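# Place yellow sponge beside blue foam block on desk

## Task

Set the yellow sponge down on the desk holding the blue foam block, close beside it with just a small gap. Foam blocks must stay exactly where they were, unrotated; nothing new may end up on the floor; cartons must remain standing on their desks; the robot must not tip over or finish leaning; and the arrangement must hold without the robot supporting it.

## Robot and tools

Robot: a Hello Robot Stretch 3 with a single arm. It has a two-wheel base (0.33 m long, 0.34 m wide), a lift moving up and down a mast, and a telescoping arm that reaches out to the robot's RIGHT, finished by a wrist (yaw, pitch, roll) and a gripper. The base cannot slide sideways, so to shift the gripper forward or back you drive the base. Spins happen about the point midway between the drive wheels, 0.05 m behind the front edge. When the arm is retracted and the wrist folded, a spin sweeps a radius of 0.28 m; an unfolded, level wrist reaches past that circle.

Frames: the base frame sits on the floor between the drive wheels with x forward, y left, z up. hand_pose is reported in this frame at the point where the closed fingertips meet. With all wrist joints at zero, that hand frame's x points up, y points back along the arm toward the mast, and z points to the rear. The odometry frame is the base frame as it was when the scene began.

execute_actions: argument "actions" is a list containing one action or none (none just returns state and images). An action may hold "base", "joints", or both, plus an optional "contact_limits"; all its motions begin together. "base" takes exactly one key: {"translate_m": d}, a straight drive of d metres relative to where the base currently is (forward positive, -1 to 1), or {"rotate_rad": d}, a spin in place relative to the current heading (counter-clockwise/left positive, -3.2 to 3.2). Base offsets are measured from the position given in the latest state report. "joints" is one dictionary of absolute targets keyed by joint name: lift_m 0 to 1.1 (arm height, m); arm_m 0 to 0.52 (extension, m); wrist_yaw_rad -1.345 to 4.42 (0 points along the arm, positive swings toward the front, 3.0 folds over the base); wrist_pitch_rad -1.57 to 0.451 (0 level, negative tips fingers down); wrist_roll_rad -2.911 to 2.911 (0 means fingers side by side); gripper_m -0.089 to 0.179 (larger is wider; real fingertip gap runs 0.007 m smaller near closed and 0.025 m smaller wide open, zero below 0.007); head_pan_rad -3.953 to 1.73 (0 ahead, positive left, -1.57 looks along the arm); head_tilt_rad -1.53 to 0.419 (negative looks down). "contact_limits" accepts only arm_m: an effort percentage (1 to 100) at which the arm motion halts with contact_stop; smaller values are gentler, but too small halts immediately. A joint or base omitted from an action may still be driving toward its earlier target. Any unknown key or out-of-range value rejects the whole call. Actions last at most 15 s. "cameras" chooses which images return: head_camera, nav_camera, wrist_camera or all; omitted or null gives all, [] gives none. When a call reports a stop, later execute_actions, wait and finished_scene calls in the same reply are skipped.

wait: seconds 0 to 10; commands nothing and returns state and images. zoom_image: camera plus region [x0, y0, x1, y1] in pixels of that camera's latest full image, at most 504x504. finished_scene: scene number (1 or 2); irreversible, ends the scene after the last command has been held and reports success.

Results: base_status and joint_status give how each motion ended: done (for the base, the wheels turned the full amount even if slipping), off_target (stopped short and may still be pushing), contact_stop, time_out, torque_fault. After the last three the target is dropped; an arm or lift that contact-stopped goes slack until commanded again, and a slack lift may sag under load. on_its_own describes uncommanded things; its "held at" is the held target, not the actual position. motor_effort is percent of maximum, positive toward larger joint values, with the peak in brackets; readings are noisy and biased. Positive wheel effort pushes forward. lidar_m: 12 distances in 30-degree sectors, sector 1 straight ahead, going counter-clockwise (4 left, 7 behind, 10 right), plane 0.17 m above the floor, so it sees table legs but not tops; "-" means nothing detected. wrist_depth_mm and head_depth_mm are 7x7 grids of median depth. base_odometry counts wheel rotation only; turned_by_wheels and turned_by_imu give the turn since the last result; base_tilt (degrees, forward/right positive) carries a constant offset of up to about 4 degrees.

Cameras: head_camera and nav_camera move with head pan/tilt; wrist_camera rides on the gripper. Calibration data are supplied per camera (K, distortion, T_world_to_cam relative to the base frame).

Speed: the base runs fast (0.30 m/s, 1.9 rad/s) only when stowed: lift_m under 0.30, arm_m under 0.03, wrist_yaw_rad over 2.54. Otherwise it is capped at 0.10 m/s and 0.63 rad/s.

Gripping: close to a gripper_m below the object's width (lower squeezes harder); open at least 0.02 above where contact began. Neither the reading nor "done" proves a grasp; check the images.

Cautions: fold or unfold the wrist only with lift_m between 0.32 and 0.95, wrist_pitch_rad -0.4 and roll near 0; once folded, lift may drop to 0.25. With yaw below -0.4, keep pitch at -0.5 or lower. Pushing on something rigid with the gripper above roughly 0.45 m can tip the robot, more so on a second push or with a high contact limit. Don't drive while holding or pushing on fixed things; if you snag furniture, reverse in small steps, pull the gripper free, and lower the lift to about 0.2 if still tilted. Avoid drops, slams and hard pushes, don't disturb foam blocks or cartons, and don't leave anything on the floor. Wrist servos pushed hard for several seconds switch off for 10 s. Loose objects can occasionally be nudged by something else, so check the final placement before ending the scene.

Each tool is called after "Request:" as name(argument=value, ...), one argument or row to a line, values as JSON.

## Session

Request:
execute_actions(
  actions=[
    {"joints":{"head_tilt_rad":-0.5,"head_pan_rad":0.6}},
  ],
  cameras=["nav_camera"],
)

Request:
execute_actions(
  actions=[
    {"joints":{"head_pan_rad":-1.2}},
  ],
  cameras=["nav_camera"],
)

Request:
execute_actions(
  actions=[
    {"joints":{"head_pan_rad":-3.2}},
  ],
  cameras=["nav_camera"],
)

Scene clock: 0.90 s.
base_odometry: x=+0.000 y=+0.000 heading=+0.000 (m, m, rad; odometry frame)
turned_by_wheels: +0.000 (rad since the last result)
turned_by_imu: +0.000 (rad since the last result)
base_tilt: forward=+3.0 right=+0.2 (deg)
lidar_m: 2.59 2.43 2.41 1.65 1.34 1.79 2.04 1.52 1.68 2.10 1.96 1.76
head_depth_mm: 2372 2496 2868 2441 1834 1467 1229 / 2353 2288 2827 2450 1835 1471 1230 / 2330 1958 2866 2433 1846 1474 1230 / 2310 1938 2833 2463 1840 1480 1228 / 2312 1936 2828 2465 1841 1472 1232 / 2311 2451 2766 2454 1848 1477 1234 / 2294 2465 2772 2461 1851 1481 1235
base_status: not commanded
joint_positions: lift_m=+0.355 arm_m=+0.003 wrist_yaw_rad=+3.145 wrist_pitch_rad=-0.535 wrist_roll_rad=+0.014 gripper_m=+0.037 head_pan_rad=+0.593 head_tilt_rad=-0.493
joint_status: all done
motor_effort: left_wheel=+0(0) right_wheel=+0(0) lift_m=+24(24) arm_m=+1(1) wrist_yaw_rad=+1(0) wrist_pitch_rad=+6(6) wrist_roll_rad=+0(0) gripper_m=+0(0) head_pan_rad=+4(43) head_tilt_rad=-4(35) (%)
hand_pose: x=-0.0220 y=+0.0604 z=+0.3422 quat_wxyz=(+0.187, +0.686, +0.187, +0.678) (m; base frame)
wrist_depth_mm: - - - - - - - / - - - - - - - / 816 846 - 881 922 952 - / 667 687 676 725 741 758 786 / 571 583 583 599 621 639 648 / 497 520 - - 535 538 554 / 441 - - - 462 475 479
pictures: nav_camera (sideways: a quarter turn counterclockwise sets it upright)
camera_calibration (this result's frames):
nav_camera: T_world_to_cam=[[0.417327, 0.273146, 0.866735, -1.08447], [0.546402, -0.837522, 0.000851191, 0.0486678], [0.726142, 0.473231, -0.498769, 0.602762], [0, 0, 0, 1]] pos_world=[-0.0117033, 0.0517348, 1.24055]
Images, in order (width x height): nav_camera 672x504.

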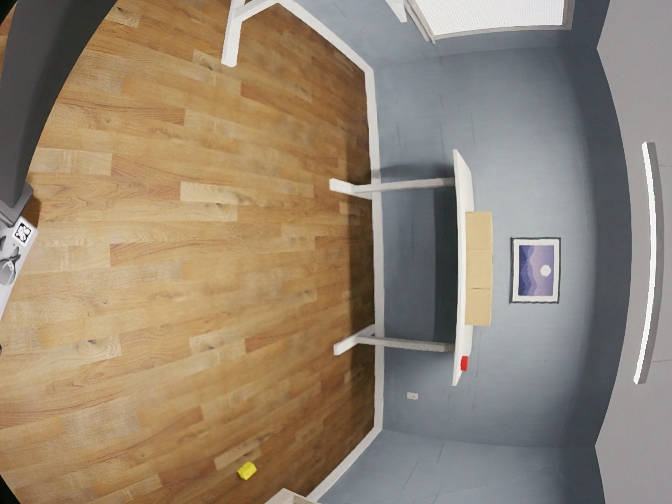

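Scene clock: 2.30 s.
base_odometry: x=+0.000 y=+0.000 heading=+0.000 (m, m, rad; odometry frame)
turned_by_wheels: +0.000 (rad since the last result)
turned_by_imu: +0.000 (rad since the last result)
base_tilt: forward=+3.0 right=+0.2 (deg)
lidar_m: 2.59 2.44 2.40 1.66 1.33 1.79 2.05 1.52 1.68 2.11 1.96 1.75
head_depth_mm: 1838 2035 2293 2428 1827 1469 1231 / 1787 1962 2206 2337 1840 1467 1231 / 1728 1894 2120 2308 1844 1475 1230 / 1680 1851 2037 2242 1845 1476 1229 / 1631 1795 1983 2187 1842 1471 1235 / 1597 1734 1924 2147 1789 1476 1233 / 1569 1721 1883 2087 1848 1482 1235
base_status: not commanded
joint_positions: lift_m=+0.355 arm_m=+0.003 wrist_yaw_rad=+3.145 wrist_pitch_rad=-0.535 wrist_roll_rad=+0.014 gripper_m=+0.037 head_pan_rad=-1.193 head_tilt_rad=-0.494
joint_status: all done
motor_effort: left_wheel=+0(0) right_wheel=+0(0) lift_m=+24(24) arm_m=+1(1) wrist_yaw_rad=+1(1) wrist_pitch_rad=+5(6) wrist_roll_rad=+0(0) gripper_m=+0(0) head_pan_rad=-4(53) head_tilt_rad=-3(4) (%)
hand_pose: x=-0.0220 y=+0.0604 z=+0.3422 quat_wxyz=(+0.187, +0.686, +0.187, +0.678) (m; base frame)
wrist_depth_mm: - - - - - - - / - - - - - - - / 803 844 - 915 915 939 - / 677 686 683 730 742 753 776 / 567 578 589 604 621 632 645 / 491 515 - - 532 540 549 / 440 - - - 463 468 479
pictures: nav_camera (sideways: a quarter turn counterclockwise sets it upright)
camera_calibration (this result's frames):
nav_camera: T_world_to_cam=[[0.178067, -0.466244, 0.86655, -1.08277], [-0.934716, -0.355393, 0.000856639, 0.0576956], [0.307567, -0.810131, -0.49909, 0.605733], [0, 0, 0, 1]] pos_world=[0.0604319, 0.00639188, 1.24054]
Images, in order (width x height): nav_camera 672x504.

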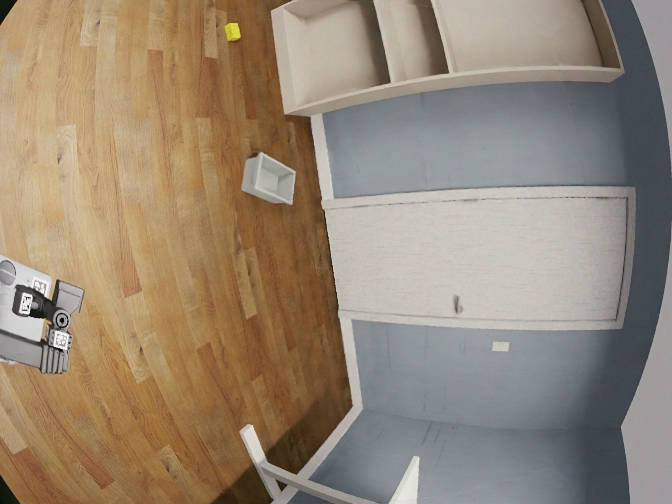

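Scene clock: 3.80 s.
base_odometry: x=+0.000 y=+0.000 heading=+0.000 (m, m, rad; odometry frame)
turned_by_wheels: +0.000 (rad since the last result)
turned_by_imu: +0.000 (rad since the last result)
base_tilt: forward=+2.9 right=+0.2 (deg)
lidar_m: 2.59 2.43 2.40 1.65 1.33 1.79 2.05 1.52 1.68 2.10 1.95 1.76
head_depth_mm: 1684 1796 1938 2102 1837 1469 1226 / 1844 1983 2150 2250 1837 1471 1231 / 2040 2202 2425 2464 1840 1473 1227 / 2076 2267 2520 2447 1843 1479 1230 / 1932 2095 2297 2374 1838 1475 1232 / 1783 1935 2105 2262 1839 1482 1233 / 1670 1787 1937 2100 1749 1477 1231
base_status: not commanded
joint_positions: lift_m=+0.355 arm_m=+0.003 wrist_yaw_rad=+3.145 wrist_pitch_rad=-0.535 wrist_roll_rad=+0.014 gripper_m=+0.037 head_pan_rad=-3.193 head_tilt_rad=-0.494
joint_status: all done
motor_effort: left_wheel=+0(0) right_wheel=+0(0) lift_m=+25(24) arm_m=+2(0) wrist_yaw_rad=+0(1) wrist_pitch_rad=+5(6) wrist_roll_rad=+0(0) gripper_m=+0(0) head_pan_rad=-4(53) head_tilt_rad=-3(3) (%)
hand_pose: x=-0.0220 y=+0.0604 z=+0.3422 quat_wxyz=(+0.187, +0.686, +0.187, +0.678) (m; base frame)
wrist_depth_mm: - - - - - - - / - - - - - - - / 820 840 - 890 915 952 - / 673 682 687 721 740 758 781 / 572 579 592 605 615 633 644 / 495 514 - - 538 532 549 / 439 - - - 463 476 477
pictures: nav_camera (sideways: a quarter turn counterclockwise sets it upright)
camera_calibration (this result's frames):
nav_camera: T_world_to_cam=[[-0.498106, 0.0321132, 0.866522, -1.07861], [0.0658225, 0.997831, 0.000857471, 0.0515912], [-0.864614, 0.0574637, -0.499139, 0.612947], [0, 0, 0, 1]] pos_world=[-0.0106945, -0.0520639, 1.24054]
Images, in order (width x height): nav_camera 672x504.

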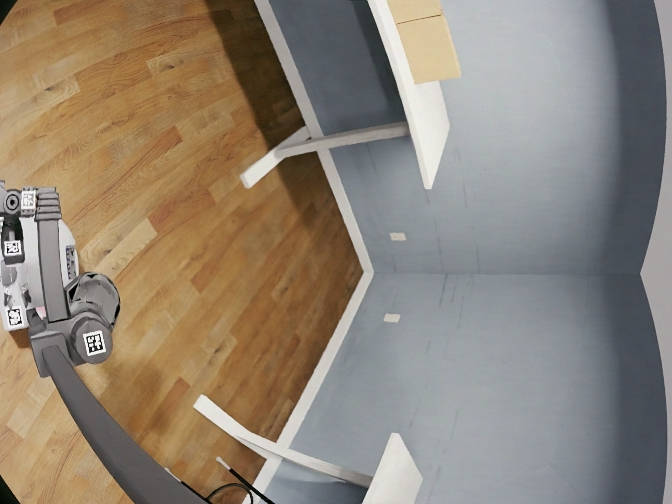

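Request:
execute_actions(
  actions=[
    {"base":{"translate_m":1.0},"joints":{"lift_m":0.28,"head_pan_rad":-1.57,"head_tilt_rad":-1.1}},
  ],
  cameras=[],
)

Request:
execute_actions(
  actions=[
    {"base":{"translate_m":0.6}},
  ],
  cameras=[],
)

Request:
execute_actions(
  actions=[
    {"joints":{"lift_m":0.4,"wrist_pitch_rad":-0.4}},
  ],
  cameras=[],
)

Request:
execute_actions(
  actions=[
    {"joints":{"wrist_yaw_rad":0,"gripper_m":0.15}},
  ],
  cameras=[],
)

Request:
execute_actions(
  actions=[
    {"joints":{"wrist_pitch_rad":-1.5,"arm_m":0.15}},
  ],
  cameras=["wrist_camera"],
)

Scene clock: 11.43 s.
base_odometry: x=+1.000 y=+0.000 heading=+0.000 (m, m, rad; odometry frame)
turned_by_wheels: +0.000 (rad since the last result)
turned_by_imu: +0.001 (rad since the last result)
base_tilt: forward=+3.0 right=+0.2 (deg)
lidar_m: 1.85 1.55 1.84 2.50 2.33 1.78 2.47 2.30 2.18 1.50 1.15 1.19
head_depth_mm: 1933 1719 1535 1394 1273 1171 1097 / 1899 1711 1536 1394 1274 1187 - / 1860 1711 1503 1384 1276 - - / 1741 1704 1507 1387 1282 - - / 1605 1713 1525 1384 1271 1167 1080 / 1503 1672 1532 1380 1265 1161 1080 / 1384 1498 1477 1384 1262 1162 1081
base_status: done
joint_positions: lift_m=+0.281 arm_m=+0.003 wrist_yaw_rad=+3.145 wrist_pitch_rad=-0.535 wrist_roll_rad=+0.014 gripper_m=+0.037 head_pan_rad=-1.577 head_tilt_rad=-1.086
joint_status: all done
motor_effort: left_wheel=+0(10) right_wheel=-1(7) lift_m=+9(18) arm_m=+0(2) wrist_yaw_rad=+0(1) wrist_pitch_rad=+5(6) wrist_roll_rad=+0(0) gripper_m=+0(0) head_pan_rad=+5(53) head_tilt_rad=-7(41) (%)
hand_pose: x=-0.0220 y=+0.0603 z=+0.2680 quat_wxyz=(+0.187, +0.686, +0.187, +0.678) (m; base frame)
wrist_depth_mm: - - - - - - - / 878 919 - - - - - / 696 720 - 748 775 814 833 / 567 578 574 612 625 654 664 / 483 510 - 543 526 541 546 / 430 - - - 451 461 469 / - - - - 394 399 409
pictures: none
No camera images: the call's "cameras" was empty. Leave "cameras" out to get every camera's image.

Scene clock: 15.00 s.
base_odometry: x=+1.600 y=+0.000 heading=+0.000 (m, m, rad; odometry frame)
turned_by_wheels: +0.000 (rad since the last result)
turned_by_imu: +0.001 (rad since the last result)
base_tilt: forward=+3.0 right=+0.2 (deg)
lidar_m: 1.40 1.05 1.55 1.71 2.24 2.30 3.07 2.78 1.67 1.09 0.75 1.09
head_depth_mm: 1786 1722 1529 1393 1270 1170 1096 / 1625 1706 1534 1384 1270 1183 - / 1121 1475 1523 1394 1280 - - / 1221 1490 1477 1384 1273 - - / 1165 1415 1434 1384 1269 1164 1078 / 846 1281 1406 1364 1266 1168 1079 / 814 1169 1362 1344 1261 1163 1077
base_status: done
joint_positions: lift_m=+0.281 arm_m=+0.003 wrist_yaw_rad=+3.145 wrist_pitch_rad=-0.535 wrist_roll_rad=+0.014 gripper_m=+0.037 head_pan_rad=-1.576 head_tilt_rad=-1.086
joint_status: not commanded
motor_effort: left_wheel=+0(9) right_wheel=+0(5) lift_m=+9(9) arm_m=+1(1) wrist_yaw_rad=+1(1) wrist_pitch_rad=+5(6) wrist_roll_rad=+0(0) gripper_m=+0(0) head_pan_rad=+4(4) head_tilt_rad=-7(7) (%)
hand_pose: x=-0.0220 y=+0.0603 z=+0.2680 quat_wxyz=(+0.187, +0.686, +0.187, +0.678) (m; base frame)
wrist_depth_mm: - - - - - - - / 879 918 - - - - - / 693 708 - 759 777 793 798 / 568 580 578 606 621 638 656 / 481 506 - 540 522 534 548 / 428 - - - 452 458 465 / - - - - 393 399 406
pictures: none
No camera images: the call's "cameras" was empty. Leave "cameras" out to get every camera's image.

Scene clock: 16.93 s.
base_odometry: x=+1.600 y=+0.000 heading=+0.000 (m, m, rad; odometry frame)
turned_by_wheels: +0.000 (rad since the last result)
turned_by_imu: +0.000 (rad since the last result)
base_tilt: forward=+3.0 right=+0.2 (deg)
lidar_m: 1.40 1.05 1.55 1.70 2.24 2.29 3.06 2.78 1.67 1.09 0.75 1.09
head_depth_mm: 1791 1715 1534 1388 1275 1173 - / 1622 1718 1532 1390 1280 1184 - / 1121 1474 1516 1392 1292 - - / 1219 1500 1478 1387 1280 - - / 1170 1414 1429 1386 1268 1166 1081 / 846 1284 1408 1362 1266 1167 1081 / 815 1173 1364 1343 1270 1162 1078
base_status: not commanded
joint_positions: lift_m=+0.399 arm_m=+0.003 wrist_yaw_rad=+3.145 wrist_pitch_rad=-0.419 wrist_roll_rad=+0.014 gripper_m=+0.037 head_pan_rad=-1.576 head_tilt_rad=-1.086
joint_status: all done
motor_effort: left_wheel=+0(0) right_wheel=+0(0) lift_m=+38(40) arm_m=+1(1) wrist_yaw_rad=+0(0) wrist_pitch_rad=+8(9) wrist_roll_rad=+0(0) gripper_m=+0(1) head_pan_rad=+4(4) head_tilt_rad=-8(7) (%)
hand_pose: x=-0.0221 y=+0.0765 z=+0.4117 quat_wxyz=(+0.147, +0.696, +0.148, +0.687) (m; base frame)
wrist_depth_mm: - - - - - - - / - - - - - - - / - - - - - - - / 859 879 - 922 962 - 924 / 705 704 722 760 773 781 799 / 598 606 - 629 652 646 667 / 517 523 549 546 541 557 566
pictures: none
No camera images: the call's "cameras" was empty. Leave "cameras" out to get every camera's image.

Scene clock: 19.53 s.
base_odometry: x=+1.600 y=+0.000 heading=+0.000 (m, m, rad; odometry frame)
turned_by_wheels: +0.000 (rad since the last result)
turned_by_imu: +0.000 (rad since the last result)
base_tilt: forward=+2.9 right=+0.2 (deg)
lidar_m: 1.41 1.05 1.55 1.70 2.24 2.29 3.07 2.78 1.67 1.09 0.75 1.09
head_depth_mm: 1789 1714 1533 1390 1273 1174 - / 1608 1705 1540 1392 1272 1185 - / 1121 1473 1512 1389 1292 - - / 1218 1490 1474 1388 1268 - - / 1170 1413 1433 1384 1268 1165 1082 / 846 1282 1405 1362 1260 1164 1077 / 812 1172 1368 1347 1264 1161 1080
base_status: not commanded
joint_positions: lift_m=+0.399 arm_m=+0.003 wrist_yaw_rad=+0.002 wrist_pitch_rad=-0.419 wrist_roll_rad=+0.014 gripper_m=+0.150 head_pan_rad=-1.576 head_tilt_rad=-1.086
joint_status: all done
motor_effort: left_wheel=+0(0) right_wheel=+0(0) lift_m=+38(38) arm_m=+1(1) wrist_yaw_rad=-2(3) wrist_pitch_rad=+8(8) wrist_roll_rad=+0(0) gripper_m=+0(87) head_pan_rad=+4(4) head_tilt_rad=-7(7) (%)
hand_pose: x=-0.0210 y=-0.3721 z=+0.4117 quat_wxyz=(+0.687, +0.147, -0.696, -0.148) (m; base frame)
wrist_depth_mm: 578 659 770 847 - - - / 616 706 810 927 - - - / 654 754 882 965 - - - / 651 723 749 838 956 937 919 / 581 623 709 758 769 815 799 / 582 591 618 622 642 - 669 / 504 518 528 537 551 547 571
pictures: none
No camera images: the call's "cameras" was empty. Leave "cameras" out to get every camera's image.

Scene clock: 21.87 s.
base_odometry: x=+1.600 y=+0.000 heading=+0.000 (m, m, rad; odometry frame)
turned_by_wheels: +0.000 (rad since the last result)
turned_by_imu: +0.000 (rad since the last result)
base_tilt: forward=+3.0 right=+0.3 (deg)
lidar_m: 1.40 1.05 1.55 1.70 2.24 2.30 3.06 2.78 1.67 1.09 0.75 1.09
head_depth_mm: 1780 1713 1538 1390 1267 1174 - / 1621 1722 1535 1386 1268 1186 - / 1122 1475 1519 1409 1257 - - / 1218 1486 1480 1397 1251 - - / 1168 1414 1429 1381 1260 1163 1084 / 846 1283 1405 1368 1268 1164 1080 / 812 1173 1363 1344 1261 1167 1078
base_status: not commanded
joint_positions: lift_m=+0.399 arm_m=+0.150 wrist_yaw_rad=+0.001 wrist_pitch_rad=-1.495 wrist_roll_rad=+0.014 gripper_m=+0.150 head_pan_rad=-1.576 head_tilt_rad=-1.086
joint_status: all done
motor_effort: left_wheel=+0(0) right_wheel=+0(1) lift_m=+38(38) arm_m=+7(4) wrist_yaw_rad=+0(1) wrist_pitch_rad=-2(7) wrist_roll_rad=+0(0) gripper_m=+0(0) head_pan_rad=+4(4) head_tilt_rad=-8(7) (%)
hand_pose: x=-0.0216 y=-0.2898 z=+0.2806 quat_wxyz=(+0.515, +0.478, -0.521, -0.484) (m; base frame)
wrist_depth_mm: 409 410 417 412 421 428 429 / 417 417 423 419 429 432 437 / 420 423 429 431 433 443 443 / 428 432 437 439 445 445 455 / 431 438 443 445 453 453 461 / 441 449 450 - 457 - 466 / 452 452 456 - - 474 473
pictures: wrist_camera
camera_calibration (this result's frames):
wrist_camera: T_world_to_cam=[[-0.99867, -0.0460999, 0.0231031, -0.0491799], [-0.0437012, 0.994485, 0.0953394, 0.291158], [-0.0273708, 0.0942029, -0.995177, 0.466658], [0, 0, 0, 1]] pos_world=[-0.0236177, -0.33578, 0.437784]
Images, in order (width x height): wrist_camera 644x364.

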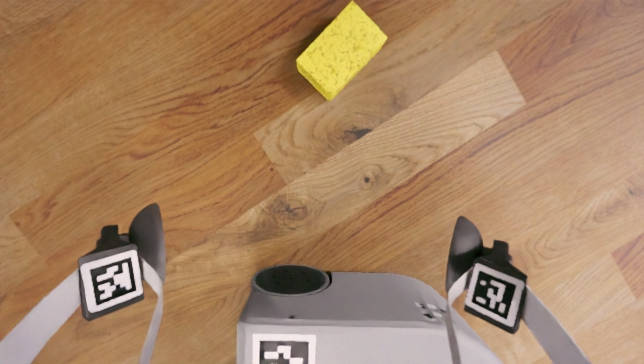

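Request:
execute_actions(
  actions=[
    {"base":{"translate_m":-0.034},"joints":{"lift_m":0.15,"arm_m":0.326,"wrist_yaw_rad":-0.8}},
  ],
  cameras=["wrist_camera"],
)

Request:
execute_actions(
  actions=[
    {"joints":{"gripper_m":0.03}},
  ],
  cameras=[],
)

Request:
execute_actions(
  actions=[
    {"base":{"rotate_rad":0.6},"joints":{"lift_m":1.1,"arm_m":0,"wrist_yaw_rad":0,"wrist_pitch_rad":-0.2,"head_pan_rad":0.3,"head_tilt_rad":-0.4}},
  ],
)

Scene clock: 26.60 s.
base_odometry: x=+1.566 y=+0.000 heading=+0.000 (m, m, rad; odometry frame)
turned_by_wheels: +0.000 (rad since the last result)
turned_by_imu: +0.000 (rad since the last result)
base_tilt: forward=+3.0 right=+0.2 (deg)
lidar_m: 1.42 1.07 1.58 1.71 2.22 2.27 3.02 3.18 1.70 1.09 0.77 1.11
head_depth_mm: 1816 1708 1515 1399 1276 1171 1084 / 1637 1715 1535 1396 1268 1182 - / 1167 1657 1530 1405 1270 - - / 1204 1477 1483 1423 1275 - - / 1194 1441 1459 1387 1267 1166 1083 / 859 1309 1406 1360 1259 1164 1082 / 827 1196 1366 1327 1263 1165 1080
base_status: done
joint_positions: lift_m=+0.151 arm_m=+0.326 wrist_yaw_rad=-0.798 wrist_pitch_rad=-1.497 wrist_roll_rad=+0.014 gripper_m=+0.150 head_pan_rad=-1.576 head_tilt_rad=-1.086
joint_status: all done
motor_effort: left_wheel=+0(5) right_wheel=+0(5) lift_m=+9(32) arm_m=+6(6) wrist_yaw_rad=-2(2) wrist_pitch_rad=-2(2) wrist_roll_rad=+0(0) gripper_m=+0(0) head_pan_rad=+4(4) head_tilt_rad=-7(7) (%)
hand_pose: x=-0.0180 y=-0.4669 z=+0.0321 quat_wxyz=(+0.286, +0.238, -0.666, -0.647) (m; base frame)
wrist_depth_mm: 181 182 183 185 187 188 191 / 183 184 186 188 190 192 193 / 186 187 189 190 193 194 196 / 190 190 192 149 195 198 200 / 192 193 195 152 198 202 203 / 194 198 197 155 202 - 207 / 199 200 203 157 206 208 210
pictures: wrist_camera
camera_calibration (this result's frames):
wrist_camera: T_world_to_cam=[[-0.729433, 0.683663, 0.0230559, 0.297652], [0.682282, 0.724709, 0.0963776, 0.378151], [0.049181, 0.0860316, -0.995078, 0.233711], [0, 0, 0, 1]] pos_world=[-0.0523822, -0.49765, 0.189253]
Images, in order (width x height): wrist_camera 644x364.

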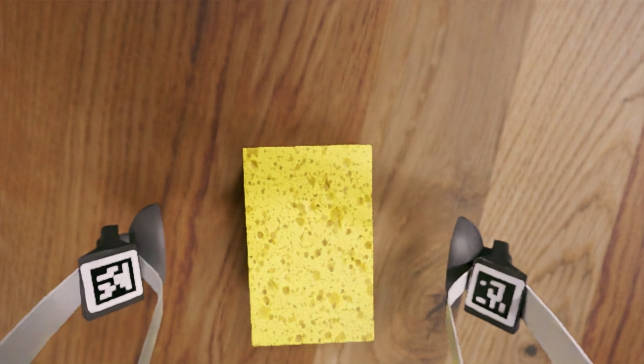

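Scene clock: 28.30 s.
base_odometry: x=+1.566 y=+0.000 heading=+0.000 (m, m, rad; odometry frame)
turned_by_wheels: +0.000 (rad since the last result)
turned_by_imu: +0.000 (rad since the last result)
base_tilt: forward=+3.0 right=+0.2 (deg)
lidar_m: 1.42 1.07 1.57 1.70 2.22 2.26 3.01 3.17 1.70 1.09 0.77 1.11
head_depth_mm: 1805 1713 1517 1390 1272 1169 1085 / 1636 1708 1528 1395 1272 1184 - / 1168 1653 1532 1408 1270 - - / 1203 1478 1483 1423 1266 - - / 1193 1444 1451 1387 1269 1163 1079 / 861 1308 1408 1366 1261 1168 1079 / 827 1197 1370 1332 1256 1165 1080
base_status: not commanded
joint_positions: lift_m=+0.151 arm_m=+0.326 wrist_yaw_rad=-0.798 wrist_pitch_rad=-1.497 wrist_roll_rad=+0.014 gripper_m=+0.031 head_pan_rad=-1.576 head_tilt_rad=-1.086
joint_status: all done
motor_effort: left_wheel=+0(0) right_wheel=+0(0) lift_m=+9(9) arm_m=+6(6) wrist_yaw_rad=-1(1) wrist_pitch_rad=-2(2) wrist_roll_rad=+0(0) gripper_m=-15(91) head_pan_rad=+4(5) head_tilt_rad=-7(7) (%)
hand_pose: x=-0.0180 y=-0.4669 z=+0.0321 quat_wxyz=(+0.286, +0.238, -0.666, -0.647) (m; base frame)
wrist_depth_mm: 181 182 183 185 187 188 190 / 183 184 186 188 189 191 193 / 186 187 189 191 192 195 196 / 189 191 191 148 197 198 200 / 192 194 150 151 199 201 203 / 195 197 154 153 - 204 206 / 198 200 201 156 206 207 210
pictures: none
No camera images: the call's "cameras" was empty. Leave "cameras" out to get every camera's image.

Scene clock: 37.73 s.
base_odometry: x=+1.566 y=+0.000 heading=+0.600 (m, m, rad; odometry frame)
turned_by_wheels: +0.600 (rad since the last result)
turned_by_imu: +0.597 (rad since the last result)
base_tilt: forward=+2.9 right=+0.2 (deg)
lidar_m: 1.07 1.61 1.71 2.21 2.75 3.02 2.74 1.57 1.08 0.77 1.13 1.53
head_depth_mm: 1223 1317 1427 1560 1719 1568 1286 / 1252 1349 1328 846 1776 1582 1295 / 1277 1392 1346 856 1791 1488 1259 / 1300 1423 1353 901 1872 1584 1301 / 1328 1465 964 967 1912 1588 1297 / 1362 1510 961 971 1969 1596 1302 / 1402 1545 982 1885 2023 1594 1297
base_status: done
joint_positions: lift_m=+1.096 arm_m=+0.003 wrist_yaw_rad=+0.000 wrist_pitch_rad=-0.222 wrist_roll_rad=+0.014 gripper_m=+0.031 head_pan_rad=+0.293 head_tilt_rad=-0.408
joint_status: all done
joint sent to its limit — the command would take lift_m past its upper limit and arm_m past its lower limit, so those joints were sent only as far as their limits.
motor_effort: left_wheel=-1(7) right_wheel=+1(6) lift_m=+38(38) arm_m=-4(3) wrist_yaw_rad=+1(3) wrist_pitch_rad=+9(11) wrist_roll_rad=+0(0) gripper_m=-14(14) head_pan_rad=+5(52) head_tilt_rad=+5(43) (%)
hand_pose: x=-0.0216 y=-0.3928 z=+1.1553 quat_wxyz=(+0.698, +0.078, -0.707, -0.079) (m; base frame)
wrist_depth_mm: 719 734 729 688 701 708 713 / 769 776 774 731 746 757 753 / 812 812 828 763 773 804 759 / 867 883 854 148 629 648 676 / 916 924 151 150 892 906 754 / - - 154 153 - 752 746 / - - - 156 - - 859
pictures: head_camera (sideways: a quarter turn clockwise sets it upright), nav_camera (sideways: a quarter turn counterclockwise sets it upright), wrist_camera
camera_calibration (this result's frames):
head_camera: T_world_to_cam=[[-0.420744, -0.098103, -0.901859, 1.20087], [-0.263159, 0.964587, 0.0178451, -0.0164914], [0.868171, 0.244841, -0.431662, 0.518815], [0, 0, 0, 1]] pos_world=[0.0505001, 0.00668957, 1.30726]
nav_camera: T_world_to_cam=[[0.407252, 0.115916, 0.90593, -1.13554], [0.274577, -0.961565, -0.00039927, 0.0519539], [0.871064, 0.24891, -0.423427, 0.503843], [0, 0, 0, 1]] pos_world=[0.00930523, 0.056172, 1.24208]
wrist_camera: T_world_to_cam=[[-0.998683, 0.00842341, 0.0506019, -0.0844235], [-0.0435465, 0.38219, -0.923057, 1.24622], [-0.0271149, -0.924045, -0.38132, 0.237618], [0, 0, 0, 1]] pos_world=[-0.0236009, -0.256012, 1.24521]
Images, in order (width x height): head_camera 896x504, nav_camera 672x504, wrist_camera 644x364.

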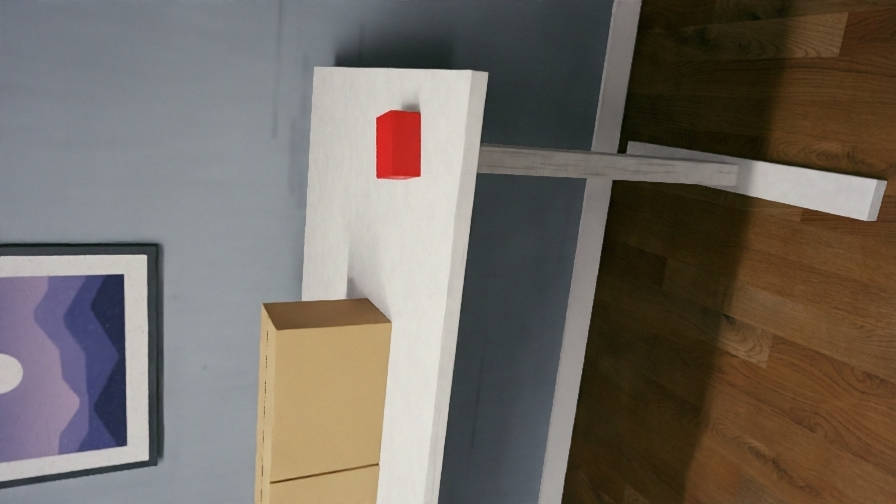

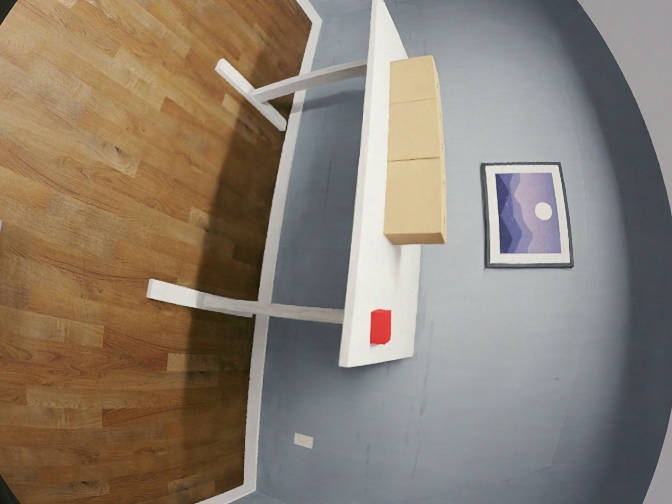

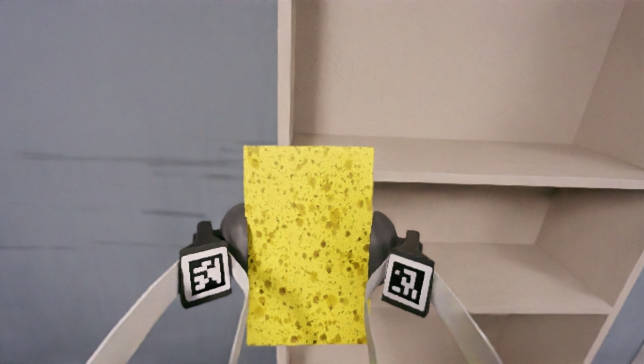

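Request:
execute_actions(
  actions=[
    {"base":{"translate_m":0.5}},
  ],
  cameras=[],
)

Request:
execute_actions(
  actions=[
    {"base":{"rotate_rad":1.6},"joints":{"head_pan_rad":-1.57}},
  ],
  cameras=[],
)

Request:
execute_actions(
  actions=[
    {"base":{"translate_m":0.2}},
  ],
  cameras=[],
)

Request:
execute_actions(
  actions=[
    {"joints":{"arm_m":0.5}},
  ],
  cameras=[],
)

Request:
execute_actions(
  actions=[
    {"joints":{"wrist_yaw_rad":1.0,"wrist_pitch_rad":-0.4}},
  ],
)

Scene clock: 48.07 s.
base_odometry: x=+1.979 y=+0.282 heading=+0.600 (m, m, rad; odometry frame)
turned_by_wheels: +0.000 (rad since the last result)
turned_by_imu: +0.000 (rad since the last result)
base_tilt: forward=+3.0 right=+0.2 (deg)
lidar_m: 0.58 1.09 1.45 2.67 2.75 3.48 3.23 1.47 0.90 1.08 1.12 1.10
head_depth_mm: 818 884 960 1043 1150 1283 1287 / 838 903 985 789 559 434 354 / 860 930 1010 792 561 422 355 / 881 956 1043 794 563 421 355 / 893 983 1060 797 563 435 356 / 907 1011 1095 800 564 437 366 / 931 1041 1127 612 566 437 377
base_status: done
joint_positions: lift_m=+1.096 arm_m=+0.003 wrist_yaw_rad=+0.000 wrist_pitch_rad=-0.222 wrist_roll_rad=+0.014 gripper_m=+0.031 head_pan_rad=+0.293 head_tilt_rad=-0.408
joint_status: not commanded
motor_effort: left_wheel=-2(4) right_wheel=+1(5) lift_m=+38(38) arm_m=-3(4) wrist_yaw_rad=+1(2) wrist_pitch_rad=+9(9) wrist_roll_rad=+0(0) gripper_m=-14(14) head_pan_rad=+5(4) head_tilt_rad=+5(5) (%)
hand_pose: x=-0.0216 y=-0.3928 z=+1.1553 quat_wxyz=(+0.698, +0.078, -0.707, -0.079) (m; base frame)
wrist_depth_mm: 715 723 727 735 743 699 525 / 755 762 779 777 795 690 555 / 809 820 820 825 831 681 784 / 844 875 865 148 897 682 693 / 915 934 150 151 937 714 922 / - - 153 153 - 731 782 / - - - 156 - - -
pictures: none
No camera images: the call's "cameras" was empty. Leave "cameras" out to get every camera's image.

Scene clock: 51.53 s.
base_odometry: x=+1.979 y=+0.282 heading=+2.200 (m, m, rad; odometry frame)
turned_by_wheels: +1.600 (rad since the last result)
turned_by_imu: +1.593 (rad since the last result)
base_tilt: forward=+3.0 right=+0.2 (deg)
lidar_m: 2.66 2.33 3.49 3.66 1.44 0.90 1.08 1.13 1.09 0.58 1.10 1.44
head_depth_mm: 854 - - - - - 1273 / 861 - - - - - 1231 / 859 - - - - - 784 / 859 - - 360 - 435 355 / 859 929 1018 796 563 423 356 / 857 930 1016 798 564 422 356 / 858 929 1015 800 565 437 357
base_status: done
joint_positions: lift_m=+1.096 arm_m=+0.003 wrist_yaw_rad=+0.000 wrist_pitch_rad=-0.222 wrist_roll_rad=+0.014 gripper_m=+0.031 head_pan_rad=-1.563 head_tilt_rad=-0.408
joint_status: all done
motor_effort: left_wheel=-1(7) right_wheel=+2(6) lift_m=+38(38) arm_m=-4(4) wrist_yaw_rad=+1(0) wrist_pitch_rad=+9(9) wrist_roll_rad=+0(0) gripper_m=-14(13) head_pan_rad=-4(51) head_tilt_rad=+5(5) (%)
hand_pose: x=-0.0216 y=-0.3928 z=+1.1553 quat_wxyz=(+0.698, +0.078, -0.707, -0.079) (m; base frame)
wrist_depth_mm: 690 703 718 715 717 718 717 / 747 746 756 752 755 750 755 / 790 806 801 784 803 793 790 / 683 709 682 148 860 859 859 / 513 522 150 151 912 904 910 / 403 411 153 153 - - - / 336 343 334 156 - - -
pictures: none
No camera images: the call's "cameras" was empty. Leave "cameras" out to get every camera's image.

Scene clock: 54.67 s.
base_odometry: x=+1.861 y=+0.444 heading=+2.200 (m, m, rad; odometry frame)
turned_by_wheels: +0.000 (rad since the last result)
turned_by_imu: +0.000 (rad since the last result)
base_tilt: forward=+3.0 right=+0.2 (deg)
lidar_m: 2.46 2.14 3.39 3.22 1.59 1.07 1.28 1.34 1.09 0.58 1.10 1.27
head_depth_mm: 857 - - - - - 349 / 863 - - - - - 337 / 863 - - - - - 337 / 863 - - 360 - 434 355 / 861 934 1017 797 563 435 356 / 853 932 1019 799 541 437 356 / 843 935 1018 450 461 438 356
base_status: done
joint_positions: lift_m=+1.096 arm_m=+0.003 wrist_yaw_rad=+0.000 wrist_pitch_rad=-0.222 wrist_roll_rad=+0.014 gripper_m=+0.031 head_pan_rad=-1.563 head_tilt_rad=-0.408
joint_status: not commanded
motor_effort: left_wheel=-2(3) right_wheel=+1(5) lift_m=+38(38) arm_m=-4(4) wrist_yaw_rad=+1(1) wrist_pitch_rad=+9(10) wrist_roll_rad=+0(0) gripper_m=-14(14) head_pan_rad=-4(4) head_tilt_rad=+5(5) (%)
hand_pose: x=-0.0216 y=-0.3928 z=+1.1553 quat_wxyz=(+0.698, +0.078, -0.707, -0.079) (m; base frame)
wrist_depth_mm: 686 691 699 707 712 716 712 / 752 759 756 769 759 751 761 / 806 798 794 790 806 806 803 / 282 674 684 148 851 845 859 / 218 294 150 151 882 940 909 / 208 278 154 153 - - - / 221 325 333 156 358 - -
pictures: none
No camera images: the call's "cameras" was empty. Leave "cameras" out to get every camera's image.

Scene clock: 59.50 s.
base_odometry: x=+1.861 y=+0.444 heading=+2.200 (m, m, rad; odometry frame)
turned_by_wheels: +0.000 (rad since the last result)
turned_by_imu: +0.000 (rad since the last result)
base_tilt: forward=+2.9 right=+0.2 (deg)
lidar_m: 2.46 2.14 3.40 3.23 1.59 1.07 1.28 1.34 1.09 0.58 1.10 1.27
head_depth_mm: 855 955 1017 1106 559 428 354 / 854 958 1021 789 560 420 354 / 861 - 1020 790 560 434 355 / 861 911 1033 794 561 435 355 / 859 935 1019 795 562 436 355 / 852 932 1020 797 541 436 356 / 843 930 1016 449 461 437 357
base_status: not commanded
joint_positions: lift_m=+1.096 arm_m=+0.500 wrist_yaw_rad=+0.000 wrist_pitch_rad=-0.222 wrist_roll_rad=+0.014 gripper_m=+0.031 head_pan_rad=-1.563 head_tilt_rad=-0.408
joint_status: all done
motor_effort: left_wheel=-2(2) right_wheel=+1(1) lift_m=+38(38) arm_m=+7(7) wrist_yaw_rad=+1(2) wrist_pitch_rad=+9(9) wrist_roll_rad=+0(0) gripper_m=-15(14) head_pan_rad=-4(4) head_tilt_rad=+5(5) (%)
hand_pose: x=-0.0216 y=-0.8893 z=+1.1553 quat_wxyz=(+0.698, +0.078, -0.707, -0.079) (m; base frame)
wrist_depth_mm: 278 279 280 279 280 280 281 / 294 295 295 297 296 295 299 / 314 315 316 312 315 317 318 / 335 335 332 148 336 339 338 / 360 363 151 150 359 361 364 / 390 392 153 153 - 391 392 / 331 338 332 156 412 421 426
pictures: none
No camera images: the call's "cameras" was empty. Leave "cameras" out to get every camera's image.

Scene clock: 61.00 s.
base_odometry: x=+1.861 y=+0.444 heading=+2.200 (m, m, rad; odometry frame)
turned_by_wheels: +0.000 (rad since the last result)
turned_by_imu: +0.000 (rad since the last result)
base_tilt: forward=+3.0 right=+0.3 (deg)
lidar_m: 2.47 2.14 3.41 3.24 1.59 1.07 1.28 1.34 1.09 0.58 1.10 1.27
head_depth_mm: 854 956 1021 1108 557 427 354 / 855 956 1023 788 560 420 354 / 864 952 1019 790 561 434 355 / 863 918 1033 793 562 435 355 / 861 923 1034 795 563 435 355 / 852 931 980 795 541 436 356 / 843 933 1016 450 460 437 356
base_status: not commanded
joint_positions: lift_m=+1.096 arm_m=+0.500 wrist_yaw_rad=+0.997 wrist_pitch_rad=-0.415 wrist_roll_rad=+0.014 gripper_m=+0.031 head_pan_rad=-1.563 head_tilt_rad=-0.408
joint_status: all done
motor_effort: left_wheel=-2(2) right_wheel=+1(1) lift_m=+38(38) arm_m=+6(6) wrist_yaw_rad=+3(4) wrist_pitch_rad=+7(9) wrist_roll_rad=+0(0) gripper_m=-14(14) head_pan_rad=-4(3) head_tilt_rad=+5(5) (%)
hand_pose: x=+0.1674 y=-0.7667 z=+1.1098 quat_wxyz=(+0.674, +0.460, -0.542, +0.200) (m; base frame)
wrist_depth_mm: - - - 591 421 326 268 / 848 875 913 637 441 340 276 / 578 617 636 621 469 353 285 / 458 467 457 148 478 368 294 / 371 333 151 150 444 387 306 / 314 318 154 153 - 364 317 / 274 277 274 156 290 297 319
pictures: head_camera (sideways: a quarter turn clockwise sets it upright), nav_camera (sideways: a quarter turn counterclockwise sets it upright), wrist_camera
camera_calibration (this result's frames):
head_camera: T_world_to_cam=[[0.0242544, 0.431322, -0.901872, 1.19817], [0.999662, -0.0188989, 0.0178459, -0.0241956], [-0.00934703, -0.902, -0.431635, 0.524133], [0, 0, 0, 1]] pos_world=[0.0000255547, -0.0444882, 1.30727]
nav_camera: T_world_to_cam=[[-0.00336495, -0.423388, 0.905942, -1.13305], [-0.999975, 0.00709221, -0.000399704, 0.0597293], [-0.0062559, -0.905921, -0.423401, 0.509159], [0, 0, 0, 1]] pos_world=[0.0591004, -0.0188837, 1.24208]
wrist_camera: T_world_to_cam=[[-0.540331, -0.839892, 0.0512305, -0.618052], [-0.487576, 0.262891, -0.832561, 1.23779], [0.685793, -0.474837, -0.551559, 0.293952], [0, 0, 0, 1]] pos_world=[0.0679713, -0.70492, 1.22433]
Images, in order (width x height): head_camera 896x504, nav_camera 672x504, wrist_camera 644x364.

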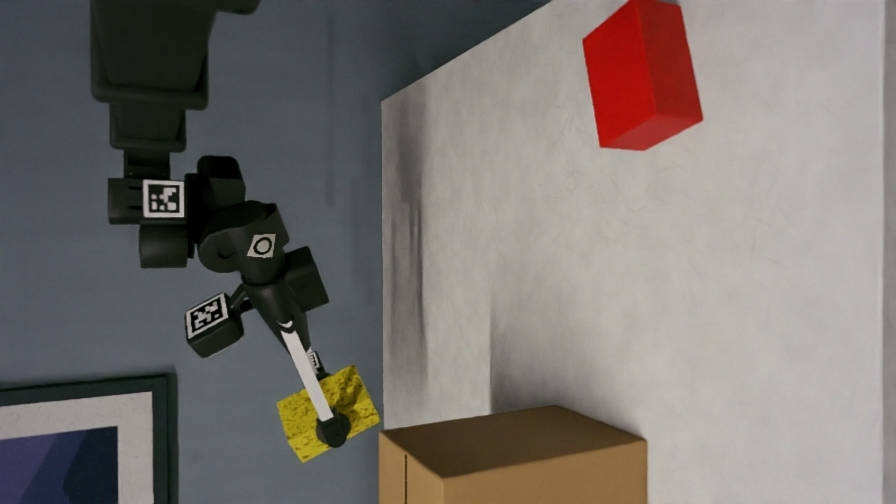

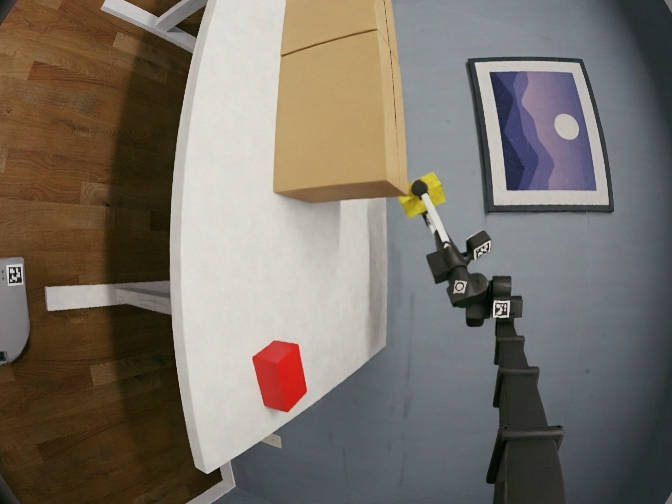

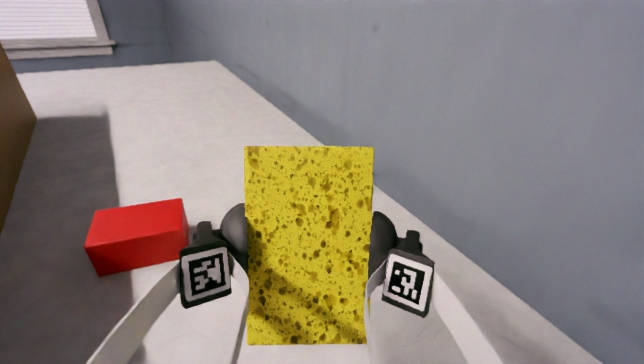

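Request:
execute_actions(
  actions=[
    {"joints":{"wrist_yaw_rad":0,"wrist_pitch_rad":-0.2}},
  ],
  cameras=[],
)

Request:
execute_actions(
  actions=[
    {"joints":{"arm_m":0}},
  ],
  cameras=[],
)

Request:
execute_actions(
  actions=[
    {"base":{"rotate_rad":0.2},"joints":{"wrist_pitch_rad":-1.5}},
  ],
  cameras=[],
)

Request:
execute_actions(
  actions=[
    {"base":{"translate_m":1.0}},
  ],
  cameras=[],
)

Request:
execute_actions(
  actions=[
    {"base":{"translate_m":0.42}},
  ],
  cameras=[],
)

Request:
execute_actions(
  actions=[
    {"base":{"rotate_rad":1.37},"joints":{"head_pan_rad":-1.0}},
  ],
  cameras=["nav_camera"],
)

Scene clock: 64.17 s.
base_odometry: x=+1.861 y=+0.444 heading=+2.200 (m, m, rad; odometry frame)
turned_by_wheels: +0.000 (rad since the last result)
turned_by_imu: +0.000 (rad since the last result)
base_tilt: forward=+3.0 right=+0.2 (deg)
lidar_m: 2.46 2.14 3.40 3.23 1.58 1.07 1.28 1.34 1.09 0.58 1.10 1.27
head_depth_mm: 854 958 1018 1105 558 427 354 / 852 957 1020 788 560 421 354 / 860 - 1016 791 561 434 355 / 860 912 1032 794 562 435 355 / 860 934 1022 795 562 436 356 / 853 935 1019 796 540 437 356 / 843 934 1020 449 460 437 356
base_status: not commanded
joint_positions: lift_m=+1.096 arm_m=+0.500 wrist_yaw_rad=+0.003 wrist_pitch_rad=-0.223 wrist_roll_rad=+0.014 gripper_m=+0.031 head_pan_rad=-1.563 head_tilt_rad=-0.408
joint_status: all done
motor_effort: left_wheel=-2(2) right_wheel=+1(1) lift_m=+38(38) arm_m=+6(6) wrist_yaw_rad=-2(1) wrist_pitch_rad=+10(10) wrist_roll_rad=+0(0) gripper_m=-14(15) head_pan_rad=-4(3) head_tilt_rad=+5(5) (%)
hand_pose: x=-0.0209 y=-0.8892 z=+1.1549 quat_wxyz=(+0.698, +0.079, -0.707, -0.079) (m; base frame)
wrist_depth_mm: 279 280 278 281 280 279 281 / 297 297 298 296 297 297 297 / 315 315 316 311 314 315 317 / 339 338 332 148 339 338 337 / 363 362 150 151 355 362 362 / 393 391 153 153 - 391 393 / 332 338 332 156 413 419 426
pictures: none
No camera images: the call's "cameras" was empty. Leave "cameras" out to get every camera's image.

Scene clock: 69.00 s.
base_odometry: x=+1.861 y=+0.444 heading=+2.200 (m, m, rad; odometry frame)
turned_by_wheels: +0.000 (rad since the last result)
turned_by_imu: +0.000 (rad since the last result)
base_tilt: forward=+3.0 right=+0.2 (deg)
lidar_m: 2.47 2.14 3.40 3.22 1.58 1.07 1.28 1.34 1.09 0.58 1.10 1.27
head_depth_mm: 859 - - - - - 349 / 862 - - - - - 337 / 862 - - - - - 337 / 861 - - 360 - 435 355 / 860 933 1019 795 563 436 356 / 852 934 1016 798 541 437 356 / 844 934 1016 450 461 437 357
base_status: not commanded
joint_positions: lift_m=+1.096 arm_m=+0.003 wrist_yaw_rad=+0.001 wrist_pitch_rad=-0.222 wrist_roll_rad=+0.014 gripper_m=+0.031 head_pan_rad=-1.563 head_tilt_rad=-0.408
joint_status: all done
joint sent to its limit — the command would take arm_m past its lower limit, so that joint was sent only as far as its limit.
motor_effort: left_wheel=-2(2) right_wheel=+1(2) lift_m=+38(38) arm_m=-4(6) wrist_yaw_rad=+0(2) wrist_pitch_rad=+9(10) wrist_roll_rad=+0(0) gripper_m=-14(14) head_pan_rad=-3(4) head_tilt_rad=+5(4) (%)
hand_pose: x=-0.0213 y=-0.3928 z=+1.1551 quat_wxyz=(+0.698, +0.078, -0.707, -0.079) (m; base frame)
wrist_depth_mm: 694 692 709 707 716 725 717 / 762 752 748 751 763 757 763 / 802 794 798 794 810 811 813 / 280 672 681 148 848 859 868 / 217 294 150 150 900 926 924 / 208 279 153 153 - - - / 224 325 334 156 359 - -
pictures: none
No camera images: the call's "cameras" was empty. Leave "cameras" out to get every camera's image.

Scene clock: 70.47 s.
base_odometry: x=+1.861 y=+0.444 heading=+2.400 (m, m, rad; odometry frame)
turned_by_wheels: +0.200 (rad since the last result)
turned_by_imu: +0.199 (rad since the last result)
base_tilt: forward=+2.9 right=+0.2 (deg)
lidar_m: 2.14 2.38 3.41 2.76 1.46 1.07 1.28 1.25 0.58 1.06 1.19 1.27
head_depth_mm: 832 - - - - - - / 846 - - - - - - / 864 - - - - - - / 864 962 1048 795 - - - / 877 972 1057 479 501 435 365 / 896 995 1078 449 495 437 376 / 914 1019 1104 462 503 438 387
base_status: done
joint_positions: lift_m=+1.096 arm_m=+0.003 wrist_yaw_rad=+0.001 wrist_pitch_rad=-1.495 wrist_roll_rad=+0.014 gripper_m=+0.031 head_pan_rad=-1.563 head_tilt_rad=-0.408
joint_status: all done
motor_effort: left_wheel=-1(7) right_wheel=+1(5) lift_m=+38(38) arm_m=-4(4) wrist_yaw_rad=-1(0) wrist_pitch_rad=-2(9) wrist_roll_rad=+0(0) gripper_m=-15(14) head_pan_rad=-4(4) head_tilt_rad=+5(5) (%)
hand_pose: x=-0.0216 y=-0.1434 z=+0.9778 quat_wxyz=(+0.515, +0.478, -0.522, -0.484) (m; base frame)
wrist_depth_mm: - - 181 182 183 185 186 / - - - - 187 188 189 / - - - - - - 193 / - - - 148 - - - / - - 150 151 - - - / - - 153 153 - - - / - - - 156 - - -
pictures: none
No camera images: the call's "cameras" was empty. Leave "cameras" out to get every camera's image.

Scene clock: 81.53 s.
base_odometry: x=+1.124 y=+1.120 heading=+2.399 (m, m, rad; odometry frame)
turned_by_wheels: +0.000 (rad since the last result)
turned_by_imu: +0.001 (rad since the last result)
base_tilt: forward=+2.9 right=+0.2 (deg)
lidar_m: 1.15 1.50 2.97 3.21 2.67 1.95 2.25 1.32 1.28 0.83 1.44 1.50
head_depth_mm: 1005 - - - - - - / 1025 - - - - - - / 1046 - - - - - - / 1069 1165 1227 794 - - - / 1086 1179 1281 796 615 1586 1296 / 1110 1205 1324 1418 646 1586 1294 / 1133 1235 1359 1507 1694 1589 1303
base_status: done
joint_positions: lift_m=+1.096 arm_m=+0.003 wrist_yaw_rad=+0.001 wrist_pitch_rad=-1.495 wrist_roll_rad=+0.014 gripper_m=+0.031 head_pan_rad=-1.563 head_tilt_rad=-0.408
joint_status: not commanded
motor_effort: left_wheel=-2(4) right_wheel=+1(5) lift_m=+38(38) arm_m=-4(4) wrist_yaw_rad=+0(0) wrist_pitch_rad=-2(2) wrist_roll_rad=+0(0) gripper_m=-14(14) head_pan_rad=-3(3) head_tilt_rad=+5(5) (%)
hand_pose: x=-0.0216 y=-0.1434 z=+0.9778 quat_wxyz=(+0.515, +0.478, -0.522, -0.484) (m; base frame)
wrist_depth_mm: - - - - - - - / - - - - - - - / - - - - - - - / - - - 148 - - - / - - 150 150 - - - / - - 153 153 - - - / - - - 156 - - -
pictures: none
No camera images: the call's "cameras" was empty. Leave "cameras" out to get every camera's image.

Scene clock: 86.80 s.
base_odometry: x=+0.814 y=+1.404 heading=+2.399 (m, m, rad; odometry frame)
turned_by_wheels: +0.000 (rad since the last result)
turned_by_imu: +0.000 (rad since the last result)
base_tilt: forward=+3.0 right=+0.2 (deg)
lidar_m: 1.09 0.75 1.58 2.93 3.11 2.34 2.66 1.62 0.93 1.37 1.29 1.09
head_depth_mm: 1082 - - - - - - / 1102 - - - - - - / 1122 - - - - - - / 1143 1255 1364 1491 - - - / 1166 1263 1384 1535 1710 1591 1298 / 1190 1295 1422 1572 1763 1586 1300 / 1214 1323 1461 1620 1814 1591 1303
base_status: done
joint_positions: lift_m=+1.096 arm_m=+0.003 wrist_yaw_rad=+0.001 wrist_pitch_rad=-1.495 wrist_roll_rad=+0.014 gripper_m=+0.031 head_pan_rad=-1.563 head_tilt_rad=-0.408
joint_status: not commanded
motor_effort: left_wheel=-2(4) right_wheel=+1(4) lift_m=+38(38) arm_m=-3(4) wrist_yaw_rad=+0(0) wrist_pitch_rad=-2(2) wrist_roll_rad=+0(0) gripper_m=-15(15) head_pan_rad=-4(4) head_tilt_rad=+5(5) (%)
hand_pose: x=-0.0216 y=-0.1434 z=+0.9778 quat_wxyz=(+0.515, +0.478, -0.522, -0.484) (m; base frame)
wrist_depth_mm: - - - - - - - / - - - - - - - / - - - - - - - / - - - 148 - - - / - - 150 150 - - - / - - 153 153 - - - / - - - 156 - - -
pictures: none
No camera images: the call's "cameras" was empty. Leave "cameras" out to get every camera's image.

Scene clock: 89.90 s.
base_odometry: x=+0.814 y=+1.404 heading=-2.514 (m, m, rad; odometry frame)
turned_by_wheels: +1.370 (rad since the last result)
turned_by_imu: +1.364 (rad since the last result)
base_tilt: forward=+3.0 right=+0.2 (deg)
lidar_m: 2.93 3.28 2.53 2.35 1.90 0.93 0.93 1.43 1.12 1.09 0.75 1.17
head_depth_mm: 885 950 1020 1101 1207 1332 1294 / 936 1004 1075 1167 1294 1428 1295 / 985 1067 1132 840 1402 1514 1292 / 1046 1132 1206 792 888 1049 1176 / 1114 1216 1262 796 587 1536 1296 / 1189 1306 1341 744 565 1541 1298 / 1277 1412 680 681 591 1551 1304
base_status: done
joint_positions: lift_m=+1.096 arm_m=+0.003 wrist_yaw_rad=+0.001 wrist_pitch_rad=-1.496 wrist_roll_rad=+0.014 gripper_m=+0.031 head_pan_rad=-1.007 head_tilt_rad=-0.408
joint_status: all done
motor_effort: left_wheel=-2(6) right_wheel=+1(4) lift_m=+38(38) arm_m=-3(4) wrist_yaw_rad=+0(0) wrist_pitch_rad=-3(2) wrist_roll_rad=+0(0) gripper_m=-14(15) head_pan_rad=+4(42) head_tilt_rad=+5(5) (%)
hand_pose: x=-0.0216 y=-0.1433 z=+0.9778 quat_wxyz=(+0.515, +0.478, -0.521, -0.484) (m; base frame)
wrist_depth_mm: - - - - - - - / - - - - - - - / - - - - - - - / - - - 148 - - - / - - 150 150 - - - / - - 154 153 - - - / - - - 156 - - -
pictures: nav_camera (sideways: a quarter turn counterclockwise sets it upright)
camera_calibration (this result's frames):
nav_camera: T_world_to_cam=[[0.220619, -0.361274, 0.905985, -1.13447], [-0.853001, -0.521909, -0.000401171, 0.0588346], [0.472986, -0.772717, -0.42331, 0.506119], [0, 0, 0, 1]] pos_world=[0.0610848, 0.0119388, 1.24208]
Images, in order (width x height): nav_camera 672x504.

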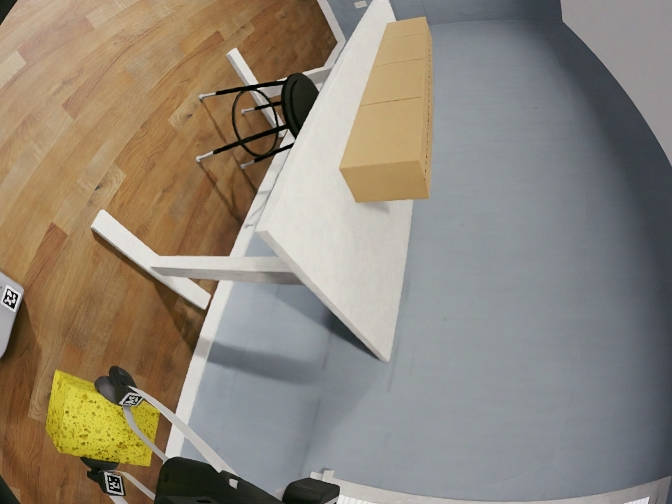

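Look from here by extending the arm.

Request:
execute_actions(
  actions=[
    {"base":{"translate_m":0.2},"joints":{"arm_m":0.52,"wrist_yaw_rad":1.2,"wrist_pitch_rad":-0.3}},
  ],
  cameras=["wrist_camera"],
)

Scene clock: 95.47 s.
base_odometry: x=+0.653 y=+1.286 heading=-2.514 (m, m, rad; odometry frame)
turned_by_wheels: +0.000 (rad since the last result)
turned_by_imu: +0.000 (rad since the last result)
base_tilt: forward=+2.9 right=+0.2 (deg)
lidar_m: 2.73 3.09 2.46 2.33 1.84 1.61 1.12 1.52 1.13 0.74 0.67 1.01
head_depth_mm: 888 952 998 787 608 1333 1290 / 938 1006 1078 789 560 448 1224 / 990 1069 1128 791 561 435 1229 / 1047 1141 1200 708 561 465 1297 / 1117 1222 1267 575 564 1450 1302 / 1191 1311 676 607 564 1493 1297 / 1289 1423 679 673 590 1542 1300
base_status: done
joint_positions: lift_m=+1.096 arm_m=+0.520 wrist_yaw_rad=+1.199 wrist_pitch_rad=-0.322 wrist_roll_rad=+0.014 gripper_m=+0.031 head_pan_rad=-1.007 head_tilt_rad=-0.408
joint_status: all done
motor_effort: left_wheel=-2(4) right_wheel=+1(5) lift_m=+38(38) arm_m=+6(5) wrist_yaw_rad=+0(4) wrist_pitch_rad=+10(9) wrist_roll_rad=+0(0) gripper_m=-14(14) head_pan_rad=+4(4) head_tilt_rad=+5(5) (%)
hand_pose: x=+0.1980 y=-0.7503 z=+1.1313 quat_wxyz=(+0.637, +0.489, -0.516, +0.297) (m; base frame)
wrist_depth_mm: - - - 962 568 411 320 / 480 844 - - 592 418 326 / 342 688 823 854 611 434 333 / 330 532 545 148 585 440 338 / 313 433 150 150 490 443 345 / 303 358 153 153 - 389 350 / 283 305 299 156 319 326 333
pictures: wrist_camera
camera_calibration (this result's frames):
wrist_camera: T_world_to_cam=[[-0.365852, -0.929265, 0.0511717, -0.690437], [-0.455945, 0.13103, -0.88031, 1.21506], [0.811336, -0.345395, -0.471632, 0.27445], [0, 0, 0, 1]] pos_world=[0.0787315, -0.706015, 1.2344]
Images, in order (width x height): wrist_camera 644x364.

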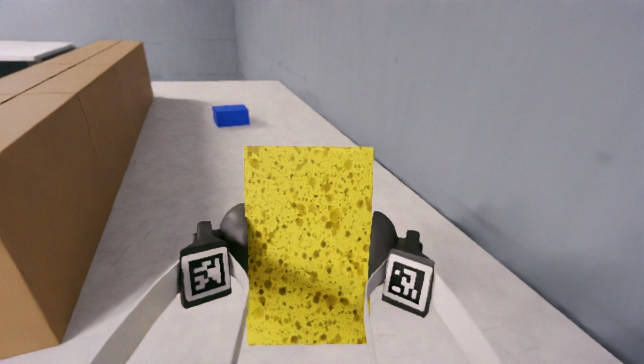

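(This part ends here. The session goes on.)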